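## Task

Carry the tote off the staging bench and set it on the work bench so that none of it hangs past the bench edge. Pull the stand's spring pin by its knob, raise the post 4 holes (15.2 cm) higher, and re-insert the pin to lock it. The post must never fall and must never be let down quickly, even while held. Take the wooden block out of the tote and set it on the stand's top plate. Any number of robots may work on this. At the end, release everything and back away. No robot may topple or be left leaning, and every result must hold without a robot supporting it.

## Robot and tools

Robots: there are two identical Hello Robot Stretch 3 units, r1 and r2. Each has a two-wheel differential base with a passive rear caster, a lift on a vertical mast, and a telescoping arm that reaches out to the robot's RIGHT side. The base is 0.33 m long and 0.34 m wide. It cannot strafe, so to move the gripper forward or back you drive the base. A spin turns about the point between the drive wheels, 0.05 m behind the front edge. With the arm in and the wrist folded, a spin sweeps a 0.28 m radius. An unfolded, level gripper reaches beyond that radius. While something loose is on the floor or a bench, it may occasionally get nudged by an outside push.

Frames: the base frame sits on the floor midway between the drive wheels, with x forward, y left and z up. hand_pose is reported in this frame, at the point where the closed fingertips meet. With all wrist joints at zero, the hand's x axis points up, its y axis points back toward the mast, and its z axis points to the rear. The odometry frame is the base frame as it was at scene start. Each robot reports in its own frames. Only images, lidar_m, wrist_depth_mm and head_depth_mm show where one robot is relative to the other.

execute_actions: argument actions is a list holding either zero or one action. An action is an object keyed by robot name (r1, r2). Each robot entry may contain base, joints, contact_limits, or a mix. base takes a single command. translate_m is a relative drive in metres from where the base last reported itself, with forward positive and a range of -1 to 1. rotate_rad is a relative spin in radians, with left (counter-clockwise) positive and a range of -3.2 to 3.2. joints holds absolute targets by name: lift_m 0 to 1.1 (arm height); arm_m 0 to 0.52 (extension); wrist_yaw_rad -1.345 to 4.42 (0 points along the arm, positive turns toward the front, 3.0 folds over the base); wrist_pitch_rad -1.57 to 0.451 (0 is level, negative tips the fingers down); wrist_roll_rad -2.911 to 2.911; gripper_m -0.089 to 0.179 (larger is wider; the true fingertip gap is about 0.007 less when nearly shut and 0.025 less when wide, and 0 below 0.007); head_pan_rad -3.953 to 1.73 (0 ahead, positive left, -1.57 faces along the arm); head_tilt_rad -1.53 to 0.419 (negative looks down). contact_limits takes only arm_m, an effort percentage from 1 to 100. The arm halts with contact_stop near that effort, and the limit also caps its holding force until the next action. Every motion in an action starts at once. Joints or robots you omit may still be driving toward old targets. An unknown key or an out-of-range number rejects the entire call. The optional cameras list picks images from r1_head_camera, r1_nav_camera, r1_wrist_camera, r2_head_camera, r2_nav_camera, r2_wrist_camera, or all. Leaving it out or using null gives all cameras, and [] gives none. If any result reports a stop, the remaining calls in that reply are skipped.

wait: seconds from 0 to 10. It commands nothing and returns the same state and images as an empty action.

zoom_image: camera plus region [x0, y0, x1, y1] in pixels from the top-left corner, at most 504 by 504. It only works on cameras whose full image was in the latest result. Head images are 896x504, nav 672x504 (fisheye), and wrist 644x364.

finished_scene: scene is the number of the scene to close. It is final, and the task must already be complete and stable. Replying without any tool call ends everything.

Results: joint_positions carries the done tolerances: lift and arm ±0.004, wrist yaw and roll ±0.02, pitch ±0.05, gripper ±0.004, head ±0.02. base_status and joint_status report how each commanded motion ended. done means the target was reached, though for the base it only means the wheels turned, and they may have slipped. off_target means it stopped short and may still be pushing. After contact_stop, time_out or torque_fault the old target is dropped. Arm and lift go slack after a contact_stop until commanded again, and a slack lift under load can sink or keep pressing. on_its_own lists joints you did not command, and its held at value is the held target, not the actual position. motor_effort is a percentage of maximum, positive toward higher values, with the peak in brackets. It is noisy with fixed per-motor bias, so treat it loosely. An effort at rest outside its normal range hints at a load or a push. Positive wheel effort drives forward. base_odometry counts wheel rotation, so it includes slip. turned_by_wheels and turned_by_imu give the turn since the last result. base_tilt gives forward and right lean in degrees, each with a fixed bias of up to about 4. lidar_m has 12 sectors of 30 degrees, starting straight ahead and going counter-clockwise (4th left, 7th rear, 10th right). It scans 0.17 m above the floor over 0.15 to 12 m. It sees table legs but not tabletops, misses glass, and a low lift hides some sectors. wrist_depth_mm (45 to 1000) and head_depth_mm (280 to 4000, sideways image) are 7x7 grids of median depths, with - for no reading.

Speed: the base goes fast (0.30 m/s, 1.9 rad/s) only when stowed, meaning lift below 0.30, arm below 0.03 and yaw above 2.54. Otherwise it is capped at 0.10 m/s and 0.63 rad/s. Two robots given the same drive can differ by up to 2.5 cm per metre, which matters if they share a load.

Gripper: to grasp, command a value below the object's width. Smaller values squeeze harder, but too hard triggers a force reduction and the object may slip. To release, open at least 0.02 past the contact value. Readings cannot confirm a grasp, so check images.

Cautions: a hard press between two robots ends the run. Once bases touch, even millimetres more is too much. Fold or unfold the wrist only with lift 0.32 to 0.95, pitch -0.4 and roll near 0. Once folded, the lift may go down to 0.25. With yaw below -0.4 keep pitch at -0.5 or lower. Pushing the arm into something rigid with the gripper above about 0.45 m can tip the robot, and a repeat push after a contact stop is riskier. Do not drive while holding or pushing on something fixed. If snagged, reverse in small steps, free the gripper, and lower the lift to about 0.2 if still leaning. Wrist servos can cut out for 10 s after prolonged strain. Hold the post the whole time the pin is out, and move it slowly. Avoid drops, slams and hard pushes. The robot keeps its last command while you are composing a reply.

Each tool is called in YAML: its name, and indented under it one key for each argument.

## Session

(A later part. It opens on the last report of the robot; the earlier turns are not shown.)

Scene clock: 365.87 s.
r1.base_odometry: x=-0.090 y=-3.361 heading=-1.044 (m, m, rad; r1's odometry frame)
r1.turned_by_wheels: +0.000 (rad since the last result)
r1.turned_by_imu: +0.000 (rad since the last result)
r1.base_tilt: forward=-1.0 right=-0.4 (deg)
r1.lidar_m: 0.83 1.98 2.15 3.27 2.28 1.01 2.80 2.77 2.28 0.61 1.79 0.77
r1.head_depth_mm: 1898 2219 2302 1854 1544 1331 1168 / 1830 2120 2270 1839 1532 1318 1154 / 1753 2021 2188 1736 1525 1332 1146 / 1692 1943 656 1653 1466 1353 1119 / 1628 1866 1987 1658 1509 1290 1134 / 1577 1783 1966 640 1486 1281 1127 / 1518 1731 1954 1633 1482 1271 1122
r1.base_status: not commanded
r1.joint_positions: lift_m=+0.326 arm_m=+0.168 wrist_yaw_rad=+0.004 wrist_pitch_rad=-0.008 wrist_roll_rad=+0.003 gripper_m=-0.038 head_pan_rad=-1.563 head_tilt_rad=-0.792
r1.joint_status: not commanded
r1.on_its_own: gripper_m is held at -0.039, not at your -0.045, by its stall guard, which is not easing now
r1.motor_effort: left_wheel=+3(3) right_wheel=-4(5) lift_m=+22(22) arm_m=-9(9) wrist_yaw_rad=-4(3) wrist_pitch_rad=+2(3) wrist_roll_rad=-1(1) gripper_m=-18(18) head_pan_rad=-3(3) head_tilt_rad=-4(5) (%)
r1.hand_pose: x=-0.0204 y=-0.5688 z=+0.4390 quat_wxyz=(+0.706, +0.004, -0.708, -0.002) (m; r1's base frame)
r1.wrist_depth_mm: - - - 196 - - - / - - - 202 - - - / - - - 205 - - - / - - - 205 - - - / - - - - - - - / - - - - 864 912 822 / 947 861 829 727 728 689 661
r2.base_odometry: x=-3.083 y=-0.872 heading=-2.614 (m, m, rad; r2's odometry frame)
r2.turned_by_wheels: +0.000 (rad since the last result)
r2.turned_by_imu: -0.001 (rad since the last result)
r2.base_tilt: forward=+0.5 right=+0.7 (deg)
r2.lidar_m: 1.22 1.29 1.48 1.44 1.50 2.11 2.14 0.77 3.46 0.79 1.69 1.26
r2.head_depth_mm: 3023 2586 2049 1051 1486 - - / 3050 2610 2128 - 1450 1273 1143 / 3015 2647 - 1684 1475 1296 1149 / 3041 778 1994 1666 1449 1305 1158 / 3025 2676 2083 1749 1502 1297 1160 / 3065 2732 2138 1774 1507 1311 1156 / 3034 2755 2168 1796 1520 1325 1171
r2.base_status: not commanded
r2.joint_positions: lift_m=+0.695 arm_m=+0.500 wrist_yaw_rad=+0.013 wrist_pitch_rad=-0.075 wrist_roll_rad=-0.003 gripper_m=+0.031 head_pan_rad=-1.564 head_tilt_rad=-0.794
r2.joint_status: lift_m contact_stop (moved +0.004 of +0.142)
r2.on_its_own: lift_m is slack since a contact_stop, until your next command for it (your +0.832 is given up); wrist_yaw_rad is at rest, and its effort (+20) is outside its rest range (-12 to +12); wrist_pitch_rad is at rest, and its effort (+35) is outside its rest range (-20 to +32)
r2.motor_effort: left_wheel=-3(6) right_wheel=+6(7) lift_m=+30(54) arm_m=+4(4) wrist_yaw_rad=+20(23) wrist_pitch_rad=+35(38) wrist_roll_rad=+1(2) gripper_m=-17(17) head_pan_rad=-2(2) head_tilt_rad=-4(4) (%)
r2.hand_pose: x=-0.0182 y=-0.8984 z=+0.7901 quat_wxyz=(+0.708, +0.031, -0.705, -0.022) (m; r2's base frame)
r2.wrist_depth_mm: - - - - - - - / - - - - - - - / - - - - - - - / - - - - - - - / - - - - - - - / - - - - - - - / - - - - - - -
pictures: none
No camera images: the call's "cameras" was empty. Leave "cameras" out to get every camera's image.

execute_actions:
  actions:
    - {"r2":{"joints":{"lift_m":0.69,"gripper_m":0.055}},"r1":{"joints":{"gripper_m":0.07}}}
  cameras: []

execute_actions:
  actions:
    - {"r1":{"joints":{"arm_m":0.194}}}
  cameras: []

execute_actions:
  actions:
    - {"r1":{"joints":{"gripper_m":-0.05}}}
  cameras: []

execute_actions:
  actions:
    - {"r1":{"joints":{"arm_m":0.175}}}
  cameras: []

execute_actions:
  actions:
    - {"r2":{"joints":{"lift_m":0.832}}}
  cameras: []

execute_actions:
  actions:
    - {"r1":{"joints":{"gripper_m":0.07}}}
  cameras: []

execute_actions:
  actions:
    - {"r2":{"joints":{"lift_m":0.856}}}
  cameras: ["r1_head_camera","r1_wrist_camera"]

Scene clock: 367.73 s.
r1.base_odometry: x=-0.090 y=-3.361 heading=-1.044 (m, m, rad; r1's odometry frame)
r1.turned_by_wheels: +0.000 (rad since the last result)
r1.turned_by_imu: +0.000 (rad since the last result)
r1.base_tilt: forward=-0.9 right=-0.3 (deg)
r1.lidar_m: 0.83 1.98 2.15 3.26 2.27 1.01 2.79 2.77 2.28 0.61 1.80 0.77
r1.head_depth_mm: 1907 2230 2310 1854 1539 1335 1165 / 1824 2124 2263 1845 1528 1314 1153 / 1752 2021 2194 1724 1531 1333 1146 / 1687 1939 654 1668 1427 1347 1121 / 1626 1848 1989 1644 1508 1296 1137 / 1573 1792 1954 641 1496 1287 1133 / 1513 1722 1962 1631 1479 1281 1126
r1.base_status: not commanded
r1.joint_positions: lift_m=+0.326 arm_m=+0.167 wrist_yaw_rad=+0.003 wrist_pitch_rad=-0.018 wrist_roll_rad=+0.003 gripper_m=+0.070 head_pan_rad=-1.563 head_tilt_rad=-0.792
r1.joint_status: all done
r1.motor_effort: left_wheel=+2(3) right_wheel=-3(4) lift_m=+22(22) arm_m=-5(8) wrist_yaw_rad=-3(5) wrist_pitch_rad=+6(6) wrist_roll_rad=-1(1) gripper_m=+0(82) head_pan_rad=-3(3) head_tilt_rad=-4(4) (%)
r1.hand_pose: x=-0.0206 y=-0.5681 z=+0.4362 quat_wxyz=(+0.706, +0.008, -0.708, -0.006) (m; r1's base frame)
r1.wrist_depth_mm: - - - 194 - - - / - - - 201 - - - / - - - 205 - - - / - - - 206 - - - / - - - 210 - - - / - - - 221 865 864 810 / 927 882 774 709 709 679 657
r2.base_odometry: x=-3.083 y=-0.872 heading=-2.614 (m, m, rad; r2's odometry frame)
r2.turned_by_wheels: +0.000 (rad since the last result)
r2.turned_by_imu: +0.000 (rad since the last result)
r2.base_tilt: forward=+0.5 right=+0.6 (deg)
r2.lidar_m: 1.22 1.28 1.48 1.44 1.51 2.11 2.15 0.77 3.45 0.79 1.69 1.26
r2.head_depth_mm: 3049 2577 2045 1062 1492 - - / 3050 2611 2128 - 1446 1265 1140 / 3101 2673 - 1696 1475 1295 1148 / 3070 781 2009 1664 1439 1304 1155 / 3051 2686 2080 1756 1497 1312 1159 / 3026 2692 2154 1781 1512 1310 1163 / 3026 2754 2151 1781 1524 1317 1169
r2.base_status: not commanded
r2.joint_positions: lift_m=+0.690 arm_m=+0.500 wrist_yaw_rad=+0.012 wrist_pitch_rad=-0.055 wrist_roll_rad=-0.003 gripper_m=+0.055 head_pan_rad=-1.564 head_tilt_rad=-0.794
r2.joint_status: all done
r2.on_its_own: wrist_yaw_rad is at rest, and its effort (+21) is outside its rest range (-12 to +12)
r2.motor_effort: left_wheel=-5(4) right_wheel=+9(9) lift_m=+25(28) arm_m=+4(4) wrist_yaw_rad=+21(21) wrist_pitch_rad=+26(34) wrist_roll_rad=+2(1) gripper_m=-8(75) head_pan_rad=-2(1) head_tilt_rad=-4(4) (%)
r2.hand_pose: x=-0.0184 y=-0.8992 z=+0.7905 quat_wxyz=(+0.708, +0.024, -0.706, -0.016) (m; r2's base frame)
r2.wrist_depth_mm: - - - - - - - / - - - - - - - / - - - - - - - / - - - - - - - / - - - - - - - / - - - - - - - / - - - - - - -
pictures: none
No camera images: the call's "cameras" was empty. Leave "cameras" out to get every camera's image.

Scene clock: 368.90 s.
r1.base_odometry: x=-0.090 y=-3.361 heading=-1.044 (m, m, rad; r1's odometry frame)
r1.turned_by_wheels: +0.000 (rad since the last result)
r1.turned_by_imu: +0.000 (rad since the last result)
r1.base_tilt: forward=-1.0 right=-0.3 (deg)
r1.lidar_m: 0.83 1.99 2.15 3.25 2.28 1.01 2.80 2.77 2.27 0.61 1.79 0.77
r1.head_depth_mm: 1900 2230 2305 1844 1550 1327 1158 / 1835 2120 2278 1829 1537 1316 1158 / 1749 2021 2169 1735 1525 1333 1147 / 1699 1944 656 1669 1421 1346 1126 / 1627 1854 1989 1654 1497 1292 1139 / 1568 1780 1945 640 1501 1287 1134 / 1512 1723 1970 1633 1482 1279 1127
r1.base_status: not commanded
r1.joint_positions: lift_m=+0.326 arm_m=+0.194 wrist_yaw_rad=+0.003 wrist_pitch_rad=-0.019 wrist_roll_rad=+0.003 gripper_m=+0.070 head_pan_rad=-1.563 head_tilt_rad=-0.792
r1.joint_status: all done
r1.motor_effort: left_wheel=+2(3) right_wheel=-3(4) lift_m=+22(22) arm_m=+5(8) wrist_yaw_rad=-3(3) wrist_pitch_rad=+6(6) wrist_roll_rad=-1(1) gripper_m=+0(0) head_pan_rad=-4(3) head_tilt_rad=-5(5) (%)
r1.hand_pose: x=-0.0208 y=-0.5943 z=+0.4361 quat_wxyz=(+0.706, +0.008, -0.708, -0.006) (m; r1's base frame)
r1.wrist_depth_mm: - - - 170 - - - / - - - 176 - - - / - - - 181 - - - / - - - 178 - - - / - - - 184 - - - / - - - 191 835 869 819 / 901 888 778 199 698 675 657
r2.base_odometry: x=-3.083 y=-0.872 heading=-2.614 (m, m, rad; r2's odometry frame)
r2.turned_by_wheels: +0.000 (rad since the last result)
r2.turned_by_imu: +0.000 (rad since the last result)
r2.base_tilt: forward=+0.5 right=+0.6 (deg)
r2.lidar_m: 1.22 1.28 1.48 1.44 1.51 2.11 2.15 0.77 3.46 0.79 1.68 1.26
r2.head_depth_mm: 3009 2572 2063 1053 1496 - - / 3074 2607 2120 - 1443 1270 1138 / 3027 2615 - 1738 1477 1296 1145 / 3065 781 2004 1663 1439 1299 1143 / 3045 2687 2080 1758 1500 1310 1157 / 3068 2696 2130 1769 1510 1311 1162 / 3062 2786 2163 1777 1522 1322 1168
r2.base_status: not commanded
r2.joint_positions: lift_m=+0.690 arm_m=+0.500 wrist_yaw_rad=+0.012 wrist_pitch_rad=-0.055 wrist_roll_rad=-0.003 gripper_m=+0.055 head_pan_rad=-1.564 head_tilt_rad=-0.794
r2.joint_status: not commanded
r2.on_its_own: wrist_yaw_rad is at rest, and its effort (+21) is outside its rest range (-12 to +12)
r2.motor_effort: left_wheel=-5(5) right_wheel=+8(8) lift_m=+26(26) arm_m=+4(4) wrist_yaw_rad=+21(21) wrist_pitch_rad=+26(26) wrist_roll_rad=+1(2) gripper_m=-8(8) head_pan_rad=-1(3) head_tilt_rad=-3(4) (%)
r2.hand_pose: x=-0.0184 y=-0.8992 z=+0.7905 quat_wxyz=(+0.708, +0.024, -0.706, -0.016) (m; r2's base frame)
r2.wrist_depth_mm: - - - - - - - / - - - - - - - / - - - - - - - / - - - - - - - / - - - - - - - / - - - - - - - / - - - - - - -
pictures: none
No camera images: the call's "cameras" was empty. Leave "cameras" out to get every camera's image.

Scene clock: 370.60 s.
r1.base_odometry: x=-0.090 y=-3.361 heading=-1.044 (m, m, rad; r1's odometry frame)
r1.turned_by_wheels: +0.000 (rad since the last result)
r1.turned_by_imu: +0.000 (rad since the last result)
r1.base_tilt: forward=-0.9 right=-0.3 (deg)
r1.lidar_m: 0.83 1.98 2.15 3.27 2.27 1.01 2.80 2.76 2.27 0.61 1.79 0.77
r1.head_depth_mm: 1899 2220 2291 1846 1549 1316 1163 / 1833 2124 2272 1816 1535 1321 1160 / 1752 2018 2183 1730 1514 1337 1147 / 1688 1935 657 1663 1443 - 1124 / 1633 1849 1994 1661 1497 1292 1140 / 1564 1782 1947 640 1492 1282 1134 / 1516 1720 1964 1631 1482 1276 1129
r1.base_status: not commanded
r1.joint_positions: lift_m=+0.326 arm_m=+0.194 wrist_yaw_rad=+0.007 wrist_pitch_rad=-0.013 wrist_roll_rad=+0.001 gripper_m=-0.049 head_pan_rad=-1.563 head_tilt_rad=-0.792
r1.joint_status: all done
r1.motor_effort: left_wheel=+3(3) right_wheel=-4(4) lift_m=+22(22) arm_m=-2(4) wrist_yaw_rad=-7(7) wrist_pitch_rad=+4(5) wrist_roll_rad=+0(1) gripper_m=-25(100) head_pan_rad=-5(3) head_tilt_rad=-5(5) (%)
r1.hand_pose: x=-0.0198 y=-0.5951 z=+0.4376 quat_wxyz=(+0.707, +0.007, -0.707, -0.002) (m; r1's base frame)
r1.wrist_depth_mm: - - - 170 - - - / - - - 176 - - - / - - - 181 - - - / - - - 177 - - - / - - - 182 - - - / - - - 147 - 886 833 / 924 876 803 197 710 693 670
r2.base_odometry: x=-3.083 y=-0.872 heading=-2.614 (m, m, rad; r2's odometry frame)
r2.turned_by_wheels: +0.000 (rad since the last result)
r2.turned_by_imu: +0.000 (rad since the last result)
r2.base_tilt: forward=+0.4 right=+0.6 (deg)
r2.lidar_m: 1.22 1.28 1.48 1.44 1.51 2.12 2.14 0.77 3.47 0.79 1.68 1.26
r2.head_depth_mm: 3019 2574 2076 1327 1505 - - / 3060 2616 2141 - 1444 1265 1144 / 3028 2640 - 1681 1466 1296 1151 / 3038 780 1990 1653 1442 1304 1153 / 3048 2655 2082 1765 1507 1312 1155 / 3036 2735 2121 1776 1503 1323 1164 / 3043 2764 2167 1774 1526 1319 1171
r2.base_status: not commanded
r2.joint_positions: lift_m=+0.690 arm_m=+0.500 wrist_yaw_rad=+0.012 wrist_pitch_rad=-0.055 wrist_roll_rad=-0.003 gripper_m=+0.055 head_pan_rad=-1.564 head_tilt_rad=-0.794
r2.joint_status: not commanded
r2.on_its_own: wrist_yaw_rad is at rest, and its effort (+21) is outside its rest range (-12 to +12)
r2.motor_effort: left_wheel=-5(5) right_wheel=+9(8) lift_m=+26(25) arm_m=+4(4) wrist_yaw_rad=+21(22) wrist_pitch_rad=+26(26) wrist_roll_rad=+2(2) gripper_m=-8(8) head_pan_rad=-1(2) head_tilt_rad=-3(3) (%)
r2.hand_pose: x=-0.0184 y=-0.8992 z=+0.7905 quat_wxyz=(+0.708, +0.024, -0.706, -0.016) (m; r2's base frame)
r2.wrist_depth_mm: - - - - - - - / - - - - - - - / - - - - - - - / - - - - - - - / - - - - - - - / - - - - - - - / - - - - - - -
pictures: none
No camera images: the call's "cameras" was empty. Leave "cameras" out to get every camera's image.

Scene clock: 371.70 s.
r1.base_odometry: x=-0.090 y=-3.361 heading=-1.044 (m, m, rad; r1's odometry frame)
r1.turned_by_wheels: +0.000 (rad since the last result)
r1.turned_by_imu: +0.000 (rad since the last result)
r1.base_tilt: forward=-0.8 right=-0.4 (deg)
r1.lidar_m: 0.83 1.99 2.15 3.28 2.27 1.02 2.79 2.76 2.27 0.61 1.80 0.77
r1.head_depth_mm: 1908 2208 2305 1846 1540 1330 1162 / 1820 2124 2283 1840 1527 1313 1156 / 1762 2027 2185 1729 1521 1339 1143 / 1696 1939 659 1656 1454 1351 1123 / 1638 1851 1992 1656 1504 1294 1137 / 1577 1782 1967 641 1488 1284 1129 / 1523 1710 1967 1629 1490 1276 1122
r1.base_status: not commanded
r1.joint_positions: lift_m=+0.326 arm_m=+0.176 wrist_yaw_rad=+0.005 wrist_pitch_rad=-0.005 wrist_roll_rad=+0.001 gripper_m=-0.043 head_pan_rad=-1.563 head_tilt_rad=-0.792
r1.joint_status: all done
r1.on_its_own: gripper_m is held at -0.044, not at your -0.050, by its stall guard, which is still easing
r1.motor_effort: left_wheel=+2(4) right_wheel=-3(6) lift_m=+22(22) arm_m=-11(17) wrist_yaw_rad=-6(7) wrist_pitch_rad=+2(4) wrist_roll_rad=+0(0) gripper_m=-12(26) head_pan_rad=-4(4) head_tilt_rad=-5(4) (%)
r1.hand_pose: x=-0.0200 y=-0.5770 z=+0.4396 quat_wxyz=(+0.707, +0.004, -0.707, +0.000) (m; r1's base frame)
r1.wrist_depth_mm: - - - 187 - - - / - - - 194 - - - / - - - 200 - - - / - - - 197 - - - / - - - 200 - - - / - - - 208 833 891 816 / 942 874 820 218 730 689 691
r2.base_odometry: x=-3.083 y=-0.872 heading=-2.614 (m, m, rad; r2's odometry frame)
r2.turned_by_wheels: +0.000 (rad since the last result)
r2.turned_by_imu: +0.000 (rad since the last result)
r2.base_tilt: forward=+0.4 right=+0.6 (deg)
r2.lidar_m: 1.23 1.28 1.48 1.44 1.50 2.11 2.14 0.77 3.47 0.79 1.69 1.26
r2.head_depth_mm: 3049 2563 2072 1059 1493 - - / 3000 2626 2111 - 1451 1268 1138 / 3050 2623 - 1687 1478 1290 1144 / 3036 783 1990 1671 1450 1303 1150 / 3051 2695 2111 1752 1502 1312 1158 / 3036 2710 2144 1777 1513 1313 1163 / 3011 2731 2165 1789 1519 1325 1167
r2.base_status: not commanded
r2.joint_positions: lift_m=+0.690 arm_m=+0.500 wrist_yaw_rad=+0.012 wrist_pitch_rad=-0.061 wrist_roll_rad=-0.002 gripper_m=+0.055 head_pan_rad=-1.564 head_tilt_rad=-0.794
r2.joint_status: not commanded
r2.on_its_own: wrist_yaw_rad is at rest, and its effort (+21) is outside its rest range (-12 to +12)
r2.motor_effort: left_wheel=-5(6) right_wheel=+8(10) lift_m=+32(34) arm_m=+4(4) wrist_yaw_rad=+21(21) wrist_pitch_rad=+29(33) wrist_roll_rad=+1(1) gripper_m=-8(8) head_pan_rad=-2(2) head_tilt_rad=-4(3) (%)
r2.hand_pose: x=-0.0184 y=-0.8990 z=+0.7889 quat_wxyz=(+0.708, +0.026, -0.705, -0.017) (m; r2's base frame)
r2.wrist_depth_mm: - - - - - - - / - - - - - - - / - - - - - - - / - - - - - - - / - - - - - - - / - - - - - - - / - - - - - - -
pictures: none
No camera images: the call's "cameras" was empty. Leave "cameras" out to get every camera's image.

Scene clock: 372.80 s.
r1.base_odometry: x=-0.090 y=-3.361 heading=-1.044 (m, m, rad; r1's odometry frame)
r1.turned_by_wheels: +0.000 (rad since the last result)
r1.turned_by_imu: +0.000 (rad since the last result)
r1.base_tilt: forward=-0.9 right=-0.3 (deg)
r1.lidar_m: 0.83 1.98 2.15 3.26 2.28 1.01 2.80 2.77 2.28 0.61 1.79 0.77
r1.head_depth_mm: 1902 2218 2297 1853 1542 1320 1163 / 1834 2108 2270 1837 1533 1320 1153 / 1764 2027 2123 1730 1521 1333 1148 / 1688 1934 655 1651 1449 1345 1123 / 1630 1863 1989 1660 1491 1292 1134 / 1573 1781 1962 641 1491 1285 1134 / 1516 1715 1950 1629 1479 1281 1125
r1.base_status: not commanded
r1.joint_positions: lift_m=+0.326 arm_m=+0.176 wrist_yaw_rad=+0.005 wrist_pitch_rad=-0.005 wrist_roll_rad=+0.001 gripper_m=-0.040 head_pan_rad=-1.563 head_tilt_rad=-0.792
r1.joint_status: not commanded
r1.on_its_own: gripper_m is held at -0.041, not at your -0.050, by its stall guard, which is not easing now
r1.motor_effort: left_wheel=+3(3) right_wheel=-4(4) lift_m=+22(22) arm_m=-11(11) wrist_yaw_rad=-6(6) wrist_pitch_rad=+2(2) wrist_roll_rad=+0(0) gripper_m=-21(22) head_pan_rad=-3(3) head_tilt_rad=-4(5) (%)
r1.hand_pose: x=-0.0200 y=-0.5770 z=+0.4396 quat_wxyz=(+0.707, +0.004, -0.707, +0.000) (m; r1's base frame)
r1.wrist_depth_mm: - - - 188 - - - / - - - 195 - - - / - - - 200 - - - / - - - 197 - - - / - - - 200 - - - / - - - 209 825 867 828 / 915 879 826 217 731 698 683
r2.base_odometry: x=-3.083 y=-0.872 heading=-2.614 (m, m, rad; r2's odometry frame)
r2.turned_by_wheels: +0.000 (rad since the last result)
r2.turned_by_imu: -0.002 (rad since the last result)
r2.base_tilt: forward=+0.5 right=+0.5 (deg)
r2.lidar_m: 1.22 1.28 1.48 1.44 1.50 2.10 2.16 0.77 3.45 0.79 1.69 1.26
r2.head_depth_mm: 2996 2579 2057 1056 1505 - - / 3043 2590 2147 - 1440 1276 1145 / 3097 2622 - 1684 1476 1298 1145 / 3080 778 1996 1666 1452 1294 1152 / 3075 2703 2075 1772 1502 1308 1157 / 3070 2723 2131 1772 1516 1309 1160 / 3038 2727 2171 1790 1513 1324 1168
r2.base_status: not commanded
r2.joint_positions: lift_m=+0.696 arm_m=+0.500 wrist_yaw_rad=+0.015 wrist_pitch_rad=-0.084 wrist_roll_rad=-0.001 gripper_m=+0.055 head_pan_rad=-1.564 head_tilt_rad=-0.794
r2.joint_status: lift_m contact_stop (moved +0.006 of +0.142)
r2.on_its_own: lift_m is slack since a contact_stop, until your next command for it (your +0.832 is given up); wrist_yaw_rad is at rest, and its effort (+17) is outside its rest range (-12 to +12); wrist_pitch_rad is at rest, and its effort (+39) is outside its rest range (-20 to +32)
r2.motor_effort: left_wheel=-3(5) right_wheel=+4(9) lift_m=+30(54) arm_m=+4(4) wrist_yaw_rad=+17(21) wrist_pitch_rad=+39(51) wrist_roll_rad=+1(1) gripper_m=-8(8) head_pan_rad=-2(2) head_tilt_rad=-5(4) (%)
r2.hand_pose: x=-0.0176 y=-0.8980 z=+0.7892 quat_wxyz=(+0.707, +0.035, -0.706, -0.024) (m; r2's base frame)
r2.wrist_depth_mm: - - - - - - - / - - - - - - - / - - - - - - - / - - - - - - - / - - - - - - - / - - - - - - - / - - - - - - -
pictures: none
No camera images: the call's "cameras" was empty. Leave "cameras" out to get every camera's image.

not run: a stop came earlier in this reply.

not run: a stop came earlier in this reply.

execute_actions:
  actions:
    - {"r2":{"joints":{"lift_m":0.71}}}
  cameras: ["r1_head_camera"]

Scene clock: 373.97 s.
r1.base_odometry: x=-0.090 y=-3.361 heading=-1.044 (m, m, rad; r1's odometry frame)
r1.turned_by_wheels: +0.000 (rad since the last result)
r1.turned_by_imu: +0.000 (rad since the last result)
r1.base_tilt: forward=-0.7 right=-0.4 (deg)
r1.lidar_m: 0.83 1.98 2.15 3.25 2.27 1.01 2.79 2.76 2.27 0.61 1.79 0.77
r1.head_depth_mm: 1901 2224 2319 1844 1535 1326 1162 / 1838 2110 2291 1839 1537 1317 1157 / 1751 2029 2122 1723 1532 1334 1148 / 1692 1944 654 1654 1449 1344 1125 / 1629 1847 1988 1665 1495 1294 1135 / 1574 1778 1951 639 1495 1289 1128 / 1511 1721 1959 1623 1476 1280 1125
r1.base_status: not commanded
r1.joint_positions: lift_m=+0.326 arm_m=+0.176 wrist_yaw_rad=+0.005 wrist_pitch_rad=-0.005 wrist_roll_rad=+0.001 gripper_m=-0.040 head_pan_rad=-1.563 head_tilt_rad=-0.792
r1.joint_status: not commanded
r1.on_its_own: gripper_m is held at -0.041, not at your -0.050, by its stall guard, which is not easing now
r1.motor_effort: left_wheel=+3(3) right_wheel=-4(3) lift_m=+22(22) arm_m=-10(10) wrist_yaw_rad=-5(6) wrist_pitch_rad=+2(2) wrist_roll_rad=-1(0) gripper_m=-21(21) head_pan_rad=-3(3) head_tilt_rad=-4(5) (%)
r1.hand_pose: x=-0.0200 y=-0.5770 z=+0.4396 quat_wxyz=(+0.707, +0.004, -0.707, +0.000) (m; r1's base frame)
r1.wrist_depth_mm: - - - 188 - - - / - - - 194 - - - / - - - 199 - - - / - - - 197 - - - / - - - 199 - - - / - - - 210 842 881 826 / 937 901 828 216 730 704 673
r2.base_odometry: x=-3.083 y=-0.872 heading=-2.614 (m, m, rad; r2's odometry frame)
r2.turned_by_wheels: +0.000 (rad since the last result)
r2.turned_by_imu: +0.000 (rad since the last result)
r2.base_tilt: forward=+0.5 right=+0.5 (deg)
r2.lidar_m: 1.22 1.28 1.48 1.44 1.50 2.10 2.16 0.77 3.45 0.79 1.69 1.26
r2.head_depth_mm: 3021 2593 2057 1058 1499 - - / 3054 2585 2140 - 1447 1281 1143 / 3072 2624 - 1688 1466 1298 1148 / 3056 778 1978 1661 1451 1301 1157 / 3049 2700 2069 1754 1501 1305 1156 / 3047 2711 2139 1770 1507 1316 1161 / 2997 2741 2163 1780 1524 1322 1171
r2.base_status: not commanded
r2.joint_positions: lift_m=+0.696 arm_m=+0.500 wrist_yaw_rad=+0.016 wrist_pitch_rad=-0.084 wrist_roll_rad=+0.000 gripper_m=+0.055 head_pan_rad=-1.564 head_tilt_rad=-0.794
r2.joint_status: lift_m contact_stop (moved +0.000 of +0.014)
r2.on_its_own: lift_m is slack since a contact_stop, until your next command for it (your +0.710 is given up); wrist_yaw_rad is at rest, and its effort (+16) is outside its rest range (-12 to +12); wrist_pitch_rad is at rest, and its effort (+39) is outside its rest range (-20 to +32)
r2.motor_effort: left_wheel=-1(2) right_wheel=+4(5) lift_m=+30(54) arm_m=+4(4) wrist_yaw_rad=+16(17) wrist_pitch_rad=+39(51) wrist_roll_rad=+0(1) gripper_m=-8(8) head_pan_rad=+0(3) head_tilt_rad=-4(4) (%)
r2.hand_pose: x=-0.0174 y=-0.8980 z=+0.7893 quat_wxyz=(+0.707, +0.036, -0.706, -0.024) (m; r2's base frame)
r2.wrist_depth_mm: - - - - - - - / - - - - - - - / - - - - - - - / - - - - - - - / - - - - - - - / - - - - - - - / - - - - - - -
pictures: r1_head_camera (sideways: a quarter turn clockwise sets it upright)
Images, in order (width x height): r1_head_camera 896x504.

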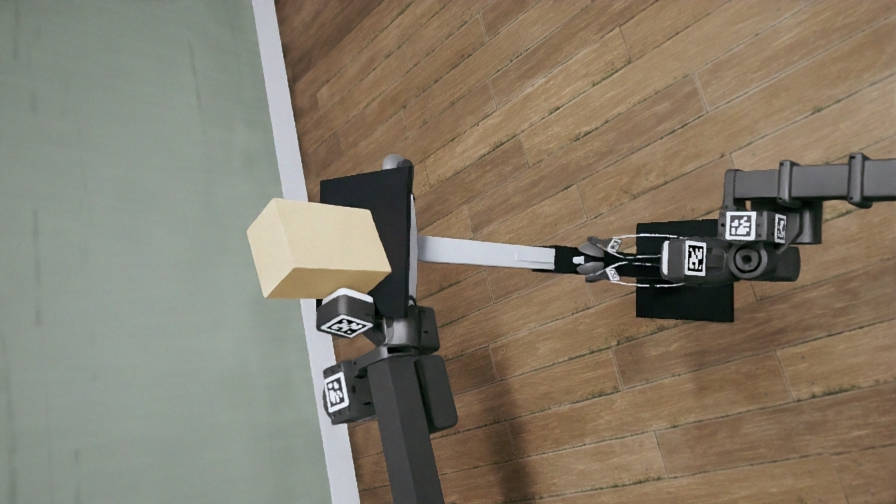

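execute_actions:
  actions:
    - {"r2":{"joints":{"lift_m":0.691}},"r1":{"joints":{"gripper_m":-0.06}}}
  cameras: []

execute_actions:
  actions:
    - {"r1":{"joints":{"arm_m":0.168}}}
  cameras: ["r1_wrist_camera"]

execute_actions:
  actions:
    - {"r2":{"joints":{"lift_m":0.832}}}
  cameras: []

execute_actions:
  actions:
    - {"r1":{"joints":{"gripper_m":0.07}}}
  cameras: []

execute_actions:
  actions:
    - {"r2":{"joints":{"lift_m":0.856}}}
  cameras: ["r1_head_camera","r1_wrist_camera"]

Scene clock: 374.97 s.
r1.base_odometry: x=-0.090 y=-3.361 heading=-1.044 (m, m, rad; r1's odometry frame)
r1.turned_by_wheels: +0.000 (rad since the last result)
r1.turned_by_imu: +0.000 (rad since the last result)
r1.base_tilt: forward=-1.0 right=-0.5 (deg)
r1.lidar_m: 0.83 1.99 2.16 3.27 2.27 1.02 2.80 2.76 2.27 0.61 1.79 0.77
r1.head_depth_mm: 1902 2244 2305 1843 1547 1323 1164 / 1826 2120 2279 1841 1536 1319 1153 / 1749 2028 2184 1726 1519 1332 1148 / 1692 1949 655 1670 1453 1351 1122 / 1632 1845 1982 1662 1499 1292 1142 / 1577 1786 1937 639 1502 1281 1129 / 1521 1713 1964 1641 1471 1276 1123
r1.base_status: not commanded
r1.joint_positions: lift_m=+0.326 arm_m=+0.176 wrist_yaw_rad=+0.005 wrist_pitch_rad=-0.004 wrist_roll_rad=+0.001 gripper_m=-0.059 head_pan_rad=-1.563 head_tilt_rad=-0.792
r1.joint_status: all done
r1.motor_effort: left_wheel=+3(3) right_wheel=-4(4) lift_m=+22(22) arm_m=-10(11) wrist_yaw_rad=-6(6) wrist_pitch_rad=+2(2) wrist_roll_rad=+0(1) gripper_m=-27(98) head_pan_rad=-4(3) head_tilt_rad=-5(4) (%)
r1.hand_pose: x=-0.0200 y=-0.5770 z=+0.4399 quat_wxyz=(+0.707, +0.004, -0.707, +0.000) (m; r1's base frame)
r1.wrist_depth_mm: - - - 189 - - - / - - - 195 - - - / - - - 200 - - - / - - - 197 - - - / - - - 200 - - - / - - - 209 - 877 830 / 930 880 838 217 726 683 674
r2.base_odometry: x=-3.083 y=-0.872 heading=-2.614 (m, m, rad; r2's odometry frame)
r2.turned_by_wheels: +0.000 (rad since the last result)
r2.turned_by_imu: +0.000 (rad since the last result)
r2.base_tilt: forward=+0.5 right=+0.5 (deg)
r2.lidar_m: 1.22 1.28 1.48 1.44 1.50 2.11 2.16 0.77 3.46 0.79 1.69 1.26
r2.head_depth_mm: 3022 2549 2048 1061 1493 - - / 3060 2627 2122 - 1444 1270 1141 / 3061 2628 - 1697 1472 1291 1150 / 3090 781 1987 1673 1438 1301 1159 / 3057 2676 2076 1754 1497 1305 1157 / 3069 2722 2145 1771 1504 1308 1162 / 3036 2755 2169 1785 1519 1325 1173
r2.base_status: not commanded
r2.joint_positions: lift_m=+0.691 arm_m=+0.500 wrist_yaw_rad=+0.016 wrist_pitch_rad=-0.061 wrist_roll_rad=+0.000 gripper_m=+0.055 head_pan_rad=-1.564 head_tilt_rad=-0.794
r2.joint_status: all done
r2.on_its_own: wrist_yaw_rad is at rest, and its effort (+16) is outside its rest range (-12 to +12)
r2.motor_effort: left_wheel=-3(3) right_wheel=+5(6) lift_m=+26(29) arm_m=+4(4) wrist_yaw_rad=+16(16) wrist_pitch_rad=+29(38) wrist_roll_rad=+0(0) gripper_m=-8(8) head_pan_rad=-2(2) head_tilt_rad=-4(4) (%)
r2.hand_pose: x=-0.0174 y=-0.8990 z=+0.7901 quat_wxyz=(+0.707, +0.027, -0.706, -0.016) (m; r2's base frame)
r2.wrist_depth_mm: - - - - - - - / - - - - - - - / - - - - - - - / - - - - - - - / - - - - - - - / - - - - - - - / - - - - - - -
pictures: none
No camera images: the call's "cameras" was empty. Leave "cameras" out to get every camera's image.

Scene clock: 375.70 s.
r1.base_odometry: x=-0.090 y=-3.361 heading=-1.044 (m, m, rad; r1's odometry frame)
r1.turned_by_wheels: +0.000 (rad since the last result)
r1.turned_by_imu: +0.000 (rad since the last result)
r1.base_tilt: forward=-0.9 right=-0.4 (deg)
r1.lidar_m: 0.83 1.99 2.16 3.25 2.28 1.01 2.80 2.76 2.27 0.61 1.79 0.77
r1.head_depth_mm: 1901 2234 2315 1855 1550 1329 1159 / 1823 2119 2263 1825 1533 1316 1158 / 1757 2030 2194 1729 1522 1330 1147 / 1694 1932 656 1664 1450 1345 1126 / 1628 1853 1985 1659 1499 1287 1138 / 1575 1780 1944 639 1492 1283 1132 / 1522 1709 1966 1630 1485 1274 1126
r1.base_status: not commanded
r1.joint_positions: lift_m=+0.326 arm_m=+0.169 wrist_yaw_rad=+0.005 wrist_pitch_rad=-0.003 wrist_roll_rad=+0.001 gripper_m=-0.056 head_pan_rad=-1.563 head_tilt_rad=-0.792
r1.joint_status: all done
r1.motor_effort: left_wheel=+3(3) right_wheel=-4(4) lift_m=+22(22) arm_m=-9(11) wrist_yaw_rad=-5(6) wrist_pitch_rad=+1(1) wrist_roll_rad=+0(0) gripper_m=-25(27) head_pan_rad=-3(3) head_tilt_rad=-4(4) (%)
r1.hand_pose: x=-0.0201 y=-0.5699 z=+0.4402 quat_wxyz=(+0.707, +0.003, -0.707, +0.001) (m; r1's base frame)
r1.wrist_depth_mm: - - - 195 - - - / - - - 202 - - - / - - - 206 - - - / - - - 205 - - - / - - - - - - - / - - - - - 907 837 / 963 874 846 719 725 701 672
r2.base_odometry: x=-3.083 y=-0.872 heading=-2.614 (m, m, rad; r2's odometry frame)
r2.turned_by_wheels: +0.000 (rad since the last result)
r2.turned_by_imu: +0.000 (rad since the last result)
r2.base_tilt: forward=+0.6 right=+0.6 (deg)
r2.lidar_m: 1.22 1.28 1.48 1.44 1.50 2.11 2.16 0.77 3.47 0.79 1.69 1.26
r2.head_depth_mm: 2999 2598 2042 1060 1500 - - / 3081 2588 2134 - 1450 1265 1144 / 3075 2621 - 1682 1477 1294 1143 / 3055 782 2007 1661 1443 1302 1151 / 3038 2687 2067 1758 1505 1308 1163 / 3028 2679 2143 1770 1520 1311 1165 / 3026 2699 2148 1778 1518 1326 1168
r2.base_status: not commanded
r2.joint_positions: lift_m=+0.691 arm_m=+0.500 wrist_yaw_rad=+0.016 wrist_pitch_rad=-0.061 wrist_roll_rad=+0.000 gripper_m=+0.055 head_pan_rad=-1.564 head_tilt_rad=-0.794
r2.joint_status: not commanded
r2.on_its_own: wrist_yaw_rad is at rest, and its effort (+17) is outside its rest range (-12 to +12)
r2.motor_effort: left_wheel=-3(3) right_wheel=+6(5) lift_m=+26(27) arm_m=+4(4) wrist_yaw_rad=+17(16) wrist_pitch_rad=+29(28) wrist_roll_rad=+0(0) gripper_m=-8(8) head_pan_rad=-2(2) head_tilt_rad=-4(4) (%)
r2.hand_pose: x=-0.0174 y=-0.8990 z=+0.7901 quat_wxyz=(+0.707, +0.027, -0.706, -0.016) (m; r2's base frame)
r2.wrist_depth_mm: - - - - - - - / - - - - - - - / - - - - - - - / - - - - - - - / - - - - - - - / - - - - - - - / - - - - - - -
pictures: r1_wrist_camera
Images, in order (width x height): r1_wrist_camera 644x364.

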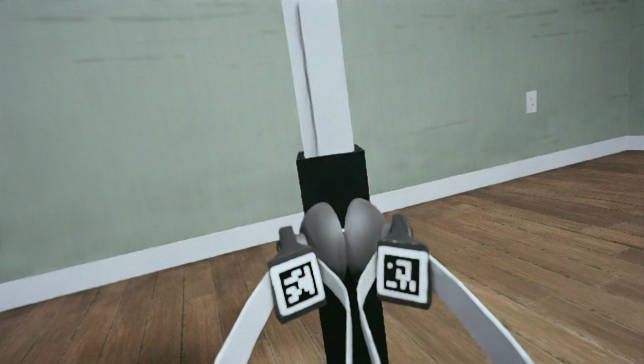

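Scene clock: 376.83 s.
r1.base_odometry: x=-0.090 y=-3.361 heading=-1.044 (m, m, rad; r1's odometry frame)
r1.turned_by_wheels: +0.000 (rad since the last result)
r1.turned_by_imu: +0.000 (rad since the last result)
r1.base_tilt: forward=-1.1 right=-0.3 (deg)
r1.lidar_m: 0.83 1.98 2.16 3.28 2.28 1.01 2.79 2.77 2.27 0.61 1.79 0.77
r1.head_depth_mm: 1918 2229 2302 1855 1539 1327 1161 / 1833 2116 2263 1820 1532 1317 1157 / 1756 2027 2119 1730 1526 1332 1150 / 1694 1945 653 1658 1454 1341 1122 / 1623 1853 1989 1652 1497 1291 1134 / 1574 1789 1951 639 1496 1285 1126 / 1514 1720 1955 1626 1471 1280 1127
r1.base_status: not commanded
r1.joint_positions: lift_m=+0.326 arm_m=+0.169 wrist_yaw_rad=+0.005 wrist_pitch_rad=-0.003 wrist_roll_rad=+0.001 gripper_m=-0.050 head_pan_rad=-1.563 head_tilt_rad=-0.792
r1.joint_status: not commanded
r1.on_its_own: gripper_m is held at -0.051, not at your -0.060, by its stall guard, which is still easing
r1.motor_effort: left_wheel=+2(3) right_wheel=-4(4) lift_m=+22(22) arm_m=-9(10) wrist_yaw_rad=-5(5) wrist_pitch_rad=+1(1) wrist_roll_rad=+0(0) gripper_m=-18(24) head_pan_rad=-3(4) head_tilt_rad=-4(4) (%)
r1.hand_pose: x=-0.0201 y=-0.5699 z=+0.4402 quat_wxyz=(+0.707, +0.003, -0.707, +0.001) (m; r1's base frame)
r1.wrist_depth_mm: - - - 195 - - - / - - - 202 - - - / - - - 206 - - - / - - - 203 - - - / - - - - - - - / - - - - - 901 833 / 952 882 841 720 710 687 668
r2.base_odometry: x=-3.083 y=-0.872 heading=-2.614 (m, m, rad; r2's odometry frame)
r2.turned_by_wheels: +0.000 (rad since the last result)
r2.turned_by_imu: -0.001 (rad since the last result)
r2.base_tilt: forward=+0.4 right=+0.7 (deg)
r2.lidar_m: 1.22 1.28 1.48 1.44 1.51 2.10 2.16 0.77 3.46 0.79 1.69 1.26
r2.head_depth_mm: 3019 2583 2053 1058 1496 - - / 3045 2626 2127 - 1452 1272 1143 / 3034 2660 - 1688 1473 1293 1145 / 3025 780 1988 1662 1438 1298 1153 / 3044 2675 2059 1756 1502 1306 1157 / 3035 2709 2150 1768 1509 1314 1164 / 3009 2755 2155 1794 1517 1317 1173
r2.base_status: not commanded
r2.joint_positions: lift_m=+0.696 arm_m=+0.500 wrist_yaw_rad=+0.018 wrist_pitch_rad=-0.084 wrist_roll_rad=+0.000 gripper_m=+0.055 head_pan_rad=-1.564 head_tilt_rad=-0.794
r2.joint_status: lift_m contact_stop (moved +0.005 of +0.141)
r2.on_its_own: lift_m is slack since a contact_stop, until your next command for it (your +0.832 is given up); wrist_yaw_rad is at rest, and its effort (+14) is outside its rest range (-12 to +12); wrist_pitch_rad is at rest, and its effort (+40) is outside its rest range (-20 to +32)
r2.motor_effort: left_wheel=-2(3) right_wheel=+4(5) lift_m=+30(54) arm_m=+4(4) wrist_yaw_rad=+14(16) wrist_pitch_rad=+40(53) wrist_roll_rad=+0(0) gripper_m=-8(8) head_pan_rad=-1(2) head_tilt_rad=-4(4) (%)
r2.hand_pose: x=-0.0168 y=-0.8980 z=+0.7892 quat_wxyz=(+0.707, +0.036, -0.706, -0.024) (m; r2's base frame)
r2.wrist_depth_mm: - - - - - - - / - - - - - - - / - - - - - - - / - - - - - - - / - - - - - - - / - - - - - - - / - - - - - - -
pictures: none
No camera images: the call's "cameras" was empty. Leave "cameras" out to get every camera's image.

not run: a stop came earlier in this reply.

not run: a stop came earlier in this reply.

execute_actions:
  actions:
    - {"r2":{"joints":{"lift_m":0.675,"gripper_m":0.08}},"r1":{"joints":{"gripper_m":0.07}}}
  cameras: []

execute_actions:
  actions:
    - {"r1":{"joints":{"arm_m":0.193}},"r2":{"joints":{"arm_m":0.455,"wrist_pitch_rad":0.08}}}
  cameras: []

execute_actions:
  actions:
    - {"r1":{"joints":{"gripper_m":-0.045}},"r2":{"joints":{"gripper_m":-0.03}}}
  cameras: []

execute_actions:
  actions:
    - {"r1":{"joints":{"arm_m":0.175}}}
  cameras: []

execute_actions:
  actions:
    - {"r2":{"joints":{"lift_m":0.84}}}
  cameras: []

execute_actions:
  actions:
    - {"r1":{"joints":{"gripper_m":0.07}},"r2":{"joints":{"lift_m":0.89}}}
  cameras: ["r1_head_camera","r1_wrist_camera"]

Scene clock: 378.93 s.
r1.base_odometry: x=-0.090 y=-3.361 heading=-1.044 (m, m, rad; r1's odometry frame)
r1.turned_by_wheels: +0.000 (rad since the last result)
r1.turned_by_imu: +0.000 (rad since the last result)
r1.base_tilt: forward=-0.9 right=-0.3 (deg)
r1.lidar_m: 0.83 1.99 2.15 3.26 2.28 1.01 2.80 2.76 2.26 0.61 1.79 0.77
r1.head_depth_mm: 1898 2234 2323 1862 1542 1324 1162 / 1819 2114 2282 1831 1540 1323 1160 / 1757 2016 2188 1718 1526 1333 1148 / 1692 1949 656 1672 1428 1339 1125 / 1633 1854 2005 1660 1507 1289 1133 / 1566 1790 1982 645 1493 1285 1135 / 1521 1719 1968 1639 1477 1283 1121
r1.base_status: not commanded
r1.joint_positions: lift_m=+0.326 arm_m=+0.168 wrist_yaw_rad=+0.003 wrist_pitch_rad=-0.018 wrist_roll_rad=+0.001 gripper_m=+0.070 head_pan_rad=-1.563 head_tilt_rad=-0.792
r1.joint_status: all done
r1.motor_effort: left_wheel=+2(3) right_wheel=-3(4) lift_m=+22(22) arm_m=-4(9) wrist_yaw_rad=-4(5) wrist_pitch_rad=+6(6) wrist_roll_rad=+0(0) gripper_m=+0(86) head_pan_rad=-2(3) head_tilt_rad=-4(5) (%)
r1.hand_pose: x=-0.0206 y=-0.5691 z=+0.4362 quat_wxyz=(+0.707, +0.008, -0.707, -0.006) (m; r1's base frame)
r1.wrist_depth_mm: - - - 193 - - - / - - - 202 - - - / - - - 206 - - - / - - - 205 - - - / - - - 210 - - - / - - - 219 860 839 823 / 882 871 786 695 705 689 663
r2.base_odometry: x=-3.083 y=-0.872 heading=-2.614 (m, m, rad; r2's odometry frame)
r2.turned_by_wheels: +0.000 (rad since the last result)
r2.turned_by_imu: +0.000 (rad since the last result)
r2.base_tilt: forward=+0.6 right=+0.5 (deg)
r2.lidar_m: 1.22 1.28 1.48 1.44 1.51 2.10 2.17 0.77 3.46 0.79 1.69 1.26
r2.head_depth_mm: 3003 2574 2057 1053 1496 - - / 3000 2589 2086 - 1444 1267 1142 / 3062 2617 - 1716 1484 1292 1151 / 3102 782 2021 1667 1430 1306 1151 / 3035 2686 2075 1756 1501 1301 1156 / 3070 2709 2144 1777 1515 1319 1159 / 3019 2746 2171 1790 1515 1323 1167
r2.base_status: not commanded
r2.joint_positions: lift_m=+0.675 arm_m=+0.500 wrist_yaw_rad=+0.023 wrist_pitch_rad=-0.005 wrist_roll_rad=+0.000 gripper_m=+0.080 head_pan_rad=-1.564 head_tilt_rad=-0.794
r2.joint_status: all done
r2.motor_effort: left_wheel=-2(3) right_wheel=+3(5) lift_m=+19(28) arm_m=+4(4) wrist_yaw_rad=+9(13) wrist_pitch_rad=+2(36) wrist_roll_rad=+0(0) gripper_m=-1(78) head_pan_rad=-2(2) head_tilt_rad=-5(4) (%)
r2.hand_pose: x=-0.0156 y=-0.9008 z=+0.7888 quat_wxyz=(+0.707, +0.010, -0.707, +0.006) (m; r2's base frame)
r2.wrist_depth_mm: - - - - - - - / - - - - - - - / - - - - - - - / - - - - - - - / - - - - - - - / - - - - - - - / - - - - - - -
pictures: none
No camera images: the call's "cameras" was empty. Leave "cameras" out to get every camera's image.

Scene clock: 380.37 s.
r1.base_odometry: x=-0.090 y=-3.361 heading=-1.044 (m, m, rad; r1's odometry frame)
r1.turned_by_wheels: +0.000 (rad since the last result)
r1.turned_by_imu: +0.000 (rad since the last result)
r1.base_tilt: forward=-0.9 right=-0.4 (deg)
r1.lidar_m: 0.83 1.98 2.15 3.27 2.27 1.02 2.80 2.77 2.26 0.61 1.79 0.77
r1.head_depth_mm: 1913 2231 2308 1850 1546 1328 1162 / 1833 2122 2278 1841 1532 1324 1152 / 1747 2030 2180 1758 1522 1334 1147 / 1703 1941 656 1661 1419 1350 1130 / 1623 1854 1983 1697 1501 1293 1139 / 1566 1785 1988 707 1494 1279 1122 / 1521 1718 1923 622 1471 1278 1127
r1.base_status: not commanded
r1.joint_positions: lift_m=+0.326 arm_m=+0.193 wrist_yaw_rad=+0.003 wrist_pitch_rad=-0.019 wrist_roll_rad=+0.001 gripper_m=+0.070 head_pan_rad=-1.563 head_tilt_rad=-0.792
r1.joint_status: all done
r1.motor_effort: left_wheel=+3(3) right_wheel=-3(3) lift_m=+22(22) arm_m=+5(3) wrist_yaw_rad=-2(3) wrist_pitch_rad=+6(5) wrist_roll_rad=+0(0) gripper_m=+0(1) head_pan_rad=-2(1) head_tilt_rad=-4(4) (%)
r1.hand_pose: x=-0.0208 y=-0.5933 z=+0.4361 quat_wxyz=(+0.707, +0.008, -0.707, -0.006) (m; r1's base frame)
r1.wrist_depth_mm: - - - 171 - - - / - - - 177 - - - / - - - 180 - - - / - - - 180 - - - / - - - 185 - - - / - - - 192 879 856 804 / 926 868 778 200 697 665 650
r2.base_odometry: x=-3.083 y=-0.872 heading=-2.614 (m, m, rad; r2's odometry frame)
r2.turned_by_wheels: +0.000 (rad since the last result)
r2.turned_by_imu: +0.000 (rad since the last result)
r2.base_tilt: forward=+0.5 right=+0.5 (deg)
r2.lidar_m: 1.22 1.28 1.49 1.44 1.51 2.11 2.17 0.77 3.45 0.79 1.69 1.26
r2.head_depth_mm: 3017 2582 2049 1586 1495 - - / 3041 2606 2116 1762 1451 1263 1140 / 3068 2647 - 1685 1481 1298 1146 / 3049 782 2045 1674 1447 1295 1156 / 3035 2693 2063 1753 1496 1306 1161 / 3004 2711 2137 1769 1512 1314 1162 / 3020 2754 2158 1787 1520 1320 1167
r2.base_status: not commanded
r2.joint_positions: lift_m=+0.675 arm_m=+0.455 wrist_yaw_rad=+0.027 wrist_pitch_rad=+0.058 wrist_roll_rad=+0.000 gripper_m=+0.080 head_pan_rad=-1.564 head_tilt_rad=-0.794
r2.joint_status: all done
r2.motor_effort: left_wheel=+0(1) right_wheel=+1(3) lift_m=+24(24) arm_m=-5(7) wrist_yaw_rad=+4(9) wrist_pitch_rad=+11(14) wrist_roll_rad=+0(0) gripper_m=-1(1) head_pan_rad=-1(1) head_tilt_rad=-3(4) (%)
r2.hand_pose: x=-0.0146 y=-0.8574 z=+0.8045 quat_wxyz=(+0.707, -0.011, -0.707, +0.029) (m; r2's base frame)
r2.wrist_depth_mm: - - - 55 57 59 - / - - - 57 58 60 - / - - - 58 60 62 - / - - 141 59 61 63 - / - 80 75 60 62 65 111 / - 54 55 56 58 59 61 / - 47 - - 47 47 48
pictures: none
No camera images: the call's "cameras" was empty. Leave "cameras" out to get every camera's image.

Scene clock: 382.00 s.
r1.base_odometry: x=-0.090 y=-3.361 heading=-1.044 (m, m, rad; r1's odometry frame)
r1.turned_by_wheels: +0.000 (rad since the last result)
r1.turned_by_imu: +0.000 (rad since the last result)
r1.base_tilt: forward=-1.0 right=-0.4 (deg)
r1.lidar_m: 0.83 1.98 2.16 3.27 2.28 1.02 2.79 2.76 2.27 0.61 1.79 0.77
r1.head_depth_mm: 1908 2215 2310 1851 1543 1324 1159 / 1816 2118 2275 1832 1536 1319 1158 / 1759 2043 2193 1757 1521 1335 1149 / 1692 1935 656 1669 1450 - 1124 / 1630 1859 1988 1687 1497 1286 1138 / 1572 1789 2004 707 1492 1284 1130 / 1523 1705 1933 624 1482 1279 1128
r1.base_status: not commanded
r1.joint_positions: lift_m=+0.326 arm_m=+0.193 wrist_yaw_rad=+0.004 wrist_pitch_rad=-0.013 wrist_roll_rad=+0.001 gripper_m=-0.044 head_pan_rad=-1.563 head_tilt_rad=-0.792
r1.joint_status: all done
r1.motor_effort: left_wheel=+3(2) right_wheel=-4(4) lift_m=+22(22) arm_m=-2(5) wrist_yaw_rad=-4(4) wrist_pitch_rad=+4(6) wrist_roll_rad=+0(0) gripper_m=-24(100) head_pan_rad=-3(2) head_tilt_rad=-4(5) (%)
r1.hand_pose: x=-0.0204 y=-0.5941 z=+0.4375 quat_wxyz=(+0.707, +0.006, -0.707, -0.003) (m; r1's base frame)
r1.wrist_depth_mm: - - - 171 - - - / - - - 176 - - - / - - - 181 - - - / - - - 179 - - - / - - - 183 - - - / - - - 149 - 889 814 / 917 878 799 200 724 683 683
r2.base_odometry: x=-3.083 y=-0.872 heading=-2.614 (m, m, rad; r2's odometry frame)
r2.turned_by_wheels: +0.000 (rad since the last result)
r2.turned_by_imu: +0.000 (rad since the last result)
r2.base_tilt: forward=+0.5 right=+0.5 (deg)
r2.lidar_m: 1.22 1.28 1.48 1.44 1.50 2.11 2.16 0.77 3.45 0.79 1.69 1.26
r2.head_depth_mm: 3002 2564 2051 1597 1494 - - / 3056 2595 2125 1767 1451 1270 1139 / 3061 2636 - 1659 1478 1297 1150 / 3075 784 2046 1670 1439 1306 1151 / 3028 2692 2065 1750 1503 1305 1160 / 3045 2694 2140 1774 1502 1318 1163 / 3049 2748 2149 1792 1519 1324 1167
r2.base_status: not commanded
r2.joint_positions: lift_m=+0.675 arm_m=+0.455 wrist_yaw_rad=+0.024 wrist_pitch_rad=+0.058 wrist_roll_rad=-0.003 gripper_m=-0.028 head_pan_rad=-1.564 head_tilt_rad=-0.794
r2.joint_status: all done
r2.motor_effort: left_wheel=-2(2) right_wheel=+4(5) lift_m=+23(24) arm_m=-5(5) wrist_yaw_rad=+7(7) wrist_pitch_rad=+11(11) wrist_roll_rad=+1(1) gripper_m=-31(100) head_pan_rad=-2(2) head_tilt_rad=-4(3) (%)
r2.hand_pose: x=-0.0151 y=-0.8575 z=+0.8045 quat_wxyz=(+0.708, -0.011, -0.706, +0.029) (m; r2's base frame)
r2.wrist_depth_mm: - - - 55 57 59 - / - - - 57 58 61 - / - - - 58 60 62 - / - - 140 59 61 63 - / - 79 75 60 63 65 - / - 53 54 56 58 59 61 / - 47 - - 47 47 48
pictures: none
No camera images: the call's "cameras" was empty. Leave "cameras" out to get every camera's image.

Scene clock: 383.03 s.
r1.base_odometry: x=-0.090 y=-3.361 heading=-1.044 (m, m, rad; r1's odometry frame)
r1.turned_by_wheels: +0.000 (rad since the last result)
r1.turned_by_imu: +0.000 (rad since the last result)
r1.base_tilt: forward=-1.0 right=-0.3 (deg)
r1.lidar_m: 0.83 1.99 2.15 3.29 2.28 1.01 2.79 2.77 2.27 0.61 1.79 0.77
r1.head_depth_mm: 1894 2238 2298 1842 1540 1327 1167 / 1827 2132 2277 1832 1530 1323 1162 / 1762 2031 2178 1763 1519 1333 1149 / 1690 1935 668 1661 1453 1340 1120 / 1628 1863 2018 1645 1501 1297 1139 / 1570 1781 1975 706 1482 1282 1130 / 1514 1715 1939 625 1471 1275 1123
r1.base_status: not commanded
r1.joint_positions: lift_m=+0.326 arm_m=+0.176 wrist_yaw_rad=+0.004 wrist_pitch_rad=-0.007 wrist_roll_rad=+0.001 gripper_m=-0.040 head_pan_rad=-1.563 head_tilt_rad=-0.792
r1.joint_status: all done
r1.on_its_own: gripper_m is held at -0.039, not at your -0.045, by its stall guard, which is still easing
r1.motor_effort: left_wheel=+3(4) right_wheel=-5(6) lift_m=+22(22) arm_m=-11(21) wrist_yaw_rad=-4(4) wrist_pitch_rad=+2(4) wrist_roll_rad=+0(0) gripper_m=-1(24) head_pan_rad=-2(3) head_tilt_rad=-5(5) (%)
r1.hand_pose: x=-0.0204 y=-0.5770 z=+0.4391 quat_wxyz=(+0.707, +0.004, -0.707, -0.001) (m; r1's base frame)
r1.wrist_depth_mm: - - - 187 - - - / - - - 195 - - - / - - - 198 - - - / - - - 196 - - - / - - - 200 - - - / - - - 209 845 899 831 / 908 880 831 217 734 707 662
r2.base_odometry: x=-3.083 y=-0.872 heading=-2.614 (m, m, rad; r2's odometry frame)
r2.turned_by_wheels: +0.000 (rad since the last result)
r2.turned_by_imu: +0.000 (rad since the last result)
r2.base_tilt: forward=+0.6 right=+0.6 (deg)
r2.lidar_m: 1.22 1.28 1.49 1.44 1.50 2.10 2.16 0.77 3.45 0.79 1.70 1.26
r2.head_depth_mm: 3003 2561 2065 1055 1496 - - / 3023 2588 2117 1754 1442 1264 1143 / 3077 2640 - 1655 1477 1300 1146 / 3037 797 1990 1672 1459 1300 1154 / 2967 2685 2062 1759 1508 1310 1160 / 3066 2724 2121 1781 1514 1315 1159 / 3059 2739 2169 1801 1515 1319 1166
r2.base_status: not commanded
r2.joint_positions: lift_m=+0.675 arm_m=+0.455 wrist_yaw_rad=+0.024 wrist_pitch_rad=-0.012 wrist_roll_rad=-0.005 gripper_m=-0.024 head_pan_rad=-1.564 head_tilt_rad=-0.794
r2.joint_status: not commanded
r2.on_its_own: gripper_m is held at -0.023, not at your -0.030, by its stall guard, which is still easing; wrist_pitch_rad is at rest, and its effort (+43) is outside its rest range (-20 to +32)
r2.motor_effort: left_wheel=+0(2) right_wheel=+1(4) lift_m=+32(33) arm_m=-5(5) wrist_yaw_rad=+7(7) wrist_pitch_rad=+43(50) wrist_roll_rad=+3(3) gripper_m=-5(31) head_pan_rad=-2(2) head_tilt_rad=-4(4) (%)
r2.hand_pose: x=-0.0153 y=-0.8562 z=+0.7862 quat_wxyz=(+0.709, +0.013, -0.705, +0.004) (m; r2's base frame)
r2.wrist_depth_mm: - - - 51 53 55 57 / - - - 53 55 56 - / - - - 55 56 58 - / - - 137 57 59 61 - / 96 89 85 59 61 63 - / - 64 62 60 62 65 73 / - 50 51 52 53 54 55
pictures: none
No camera images: the call's "cameras" was empty. Leave "cameras" out to get every camera's image.

Scene clock: 384.97 s.
r1.base_odometry: x=-0.090 y=-3.361 heading=-1.044 (m, m, rad; r1's odometry frame)
r1.turned_by_wheels: +0.000 (rad since the last result)
r1.turned_by_imu: +0.000 (rad since the last result)
r1.base_tilt: forward=-0.9 right=-0.4 (deg)
r1.lidar_m: 0.83 1.98 2.15 3.28 2.28 1.01 2.79 2.76 2.27 0.61 1.79 0.77
r1.head_depth_mm: 1904 2220 2310 1859 1551 1326 1162 / 1828 2118 2284 1840 1543 1323 1155 / 1751 2020 2124 1780 1527 1333 1146 / 1686 1945 653 1671 1451 1342 1120 / 1641 1866 758 1691 1504 1292 1134 / 1579 1778 1971 1640 1486 1288 1131 / 1518 1720 1885 618 1482 1281 1125
r1.base_status: not commanded
r1.joint_positions: lift_m=+0.326 arm_m=+0.176 wrist_yaw_rad=+0.004 wrist_pitch_rad=-0.007 wrist_roll_rad=+0.001 gripper_m=-0.038 head_pan_rad=-1.563 head_tilt_rad=-0.792
r1.joint_status: not commanded
r1.on_its_own: gripper_m is held at -0.039, not at your -0.045, by its stall guard, which is not easing now
r1.motor_effort: left_wheel=+3(3) right_wheel=-5(6) lift_m=+22(22) arm_m=-10(11) wrist_yaw_rad=-4(4) wrist_pitch_rad=+2(2) wrist_roll_rad=+0(0) gripper_m=-21(21) head_pan_rad=-2(4) head_tilt_rad=-4(4) (%)
r1.hand_pose: x=-0.0204 y=-0.5769 z=+0.4391 quat_wxyz=(+0.707, +0.004, -0.707, -0.001) (m; r1's base frame)
r1.wrist_depth_mm: - - - 187 - - - / - - - 195 - - - / - - - 199 - - - / - - - 196 - - - / - - - 199 - - - / - - - 210 837 864 813 / 926 906 849 216 719 702 660
r2.base_odometry: x=-3.083 y=-0.872 heading=-2.614 (m, m, rad; r2's odometry frame)
r2.turned_by_wheels: +0.000 (rad since the last result)
r2.turned_by_imu: +0.002 (rad since the last result)
r2.base_tilt: forward=+0.5 right=+0.5 (deg)
r2.lidar_m: 1.22 1.29 1.48 1.44 1.51 2.12 2.14 0.77 3.45 0.79 1.69 1.26
r2.head_depth_mm: 2991 2577 2043 1058 1495 - - / 3056 2601 2130 - 1441 1275 1140 / 3062 2526 - 1687 1466 1288 1148 / 3037 778 2025 1660 1444 1303 1152 / 3033 2712 2075 1771 1513 1302 1155 / 3046 2692 2148 1762 1513 1315 1162 / 3062 2723 2169 1783 1519 1314 1170
r2.base_status: not commanded
r2.joint_positions: lift_m=+0.701 arm_m=+0.455 wrist_yaw_rad=+0.019 wrist_pitch_rad=-0.035 wrist_roll_rad=+0.009 gripper_m=-0.015 head_pan_rad=-1.564 head_tilt_rad=-0.794
r2.joint_status: lift_m contact_stop (moved +0.027 of +0.165)
r2.on_its_own: gripper_m is held at -0.017, not at your -0.030, by its stall guard, which is still easing; lift_m is slack since a contact_stop, until your next command for it (your +0.840 is given up); wrist_yaw_rad is at rest, and its effort (+13) is outside its rest range (-12 to +12); wrist_pitch_rad is at rest, and its effort (+53) is outside its rest range (-20 to +32)
r2.motor_effort: left_wheel=-4(6) right_wheel=+6(8) lift_m=+30(54) arm_m=+3(5) wrist_yaw_rad=+13(14) wrist_pitch_rad=+53(73) wrist_roll_rad=-3(5) gripper_m=-24(27) head_pan_rad=-1(1) head_tilt_rad=-4(4) (%)
r2.hand_pose: x=-0.0167 y=-0.8550 z=+0.8071 quat_wxyz=(+0.704, +0.019, -0.710, -0.006) (m; r2's base frame)
r2.wrist_depth_mm: - - - 52 54 55 - / - - - 54 55 57 - / - - - 56 58 60 - / - - 142 58 60 62 - / 107 96 90 60 62 65 - / - 69 66 63 65 67 75 / - 54 55 55 56 57 58
pictures: none
No camera images: the call's "cameras" was empty. Leave "cameras" out to get every camera's image.

not run: a stop came earlier in this reply.


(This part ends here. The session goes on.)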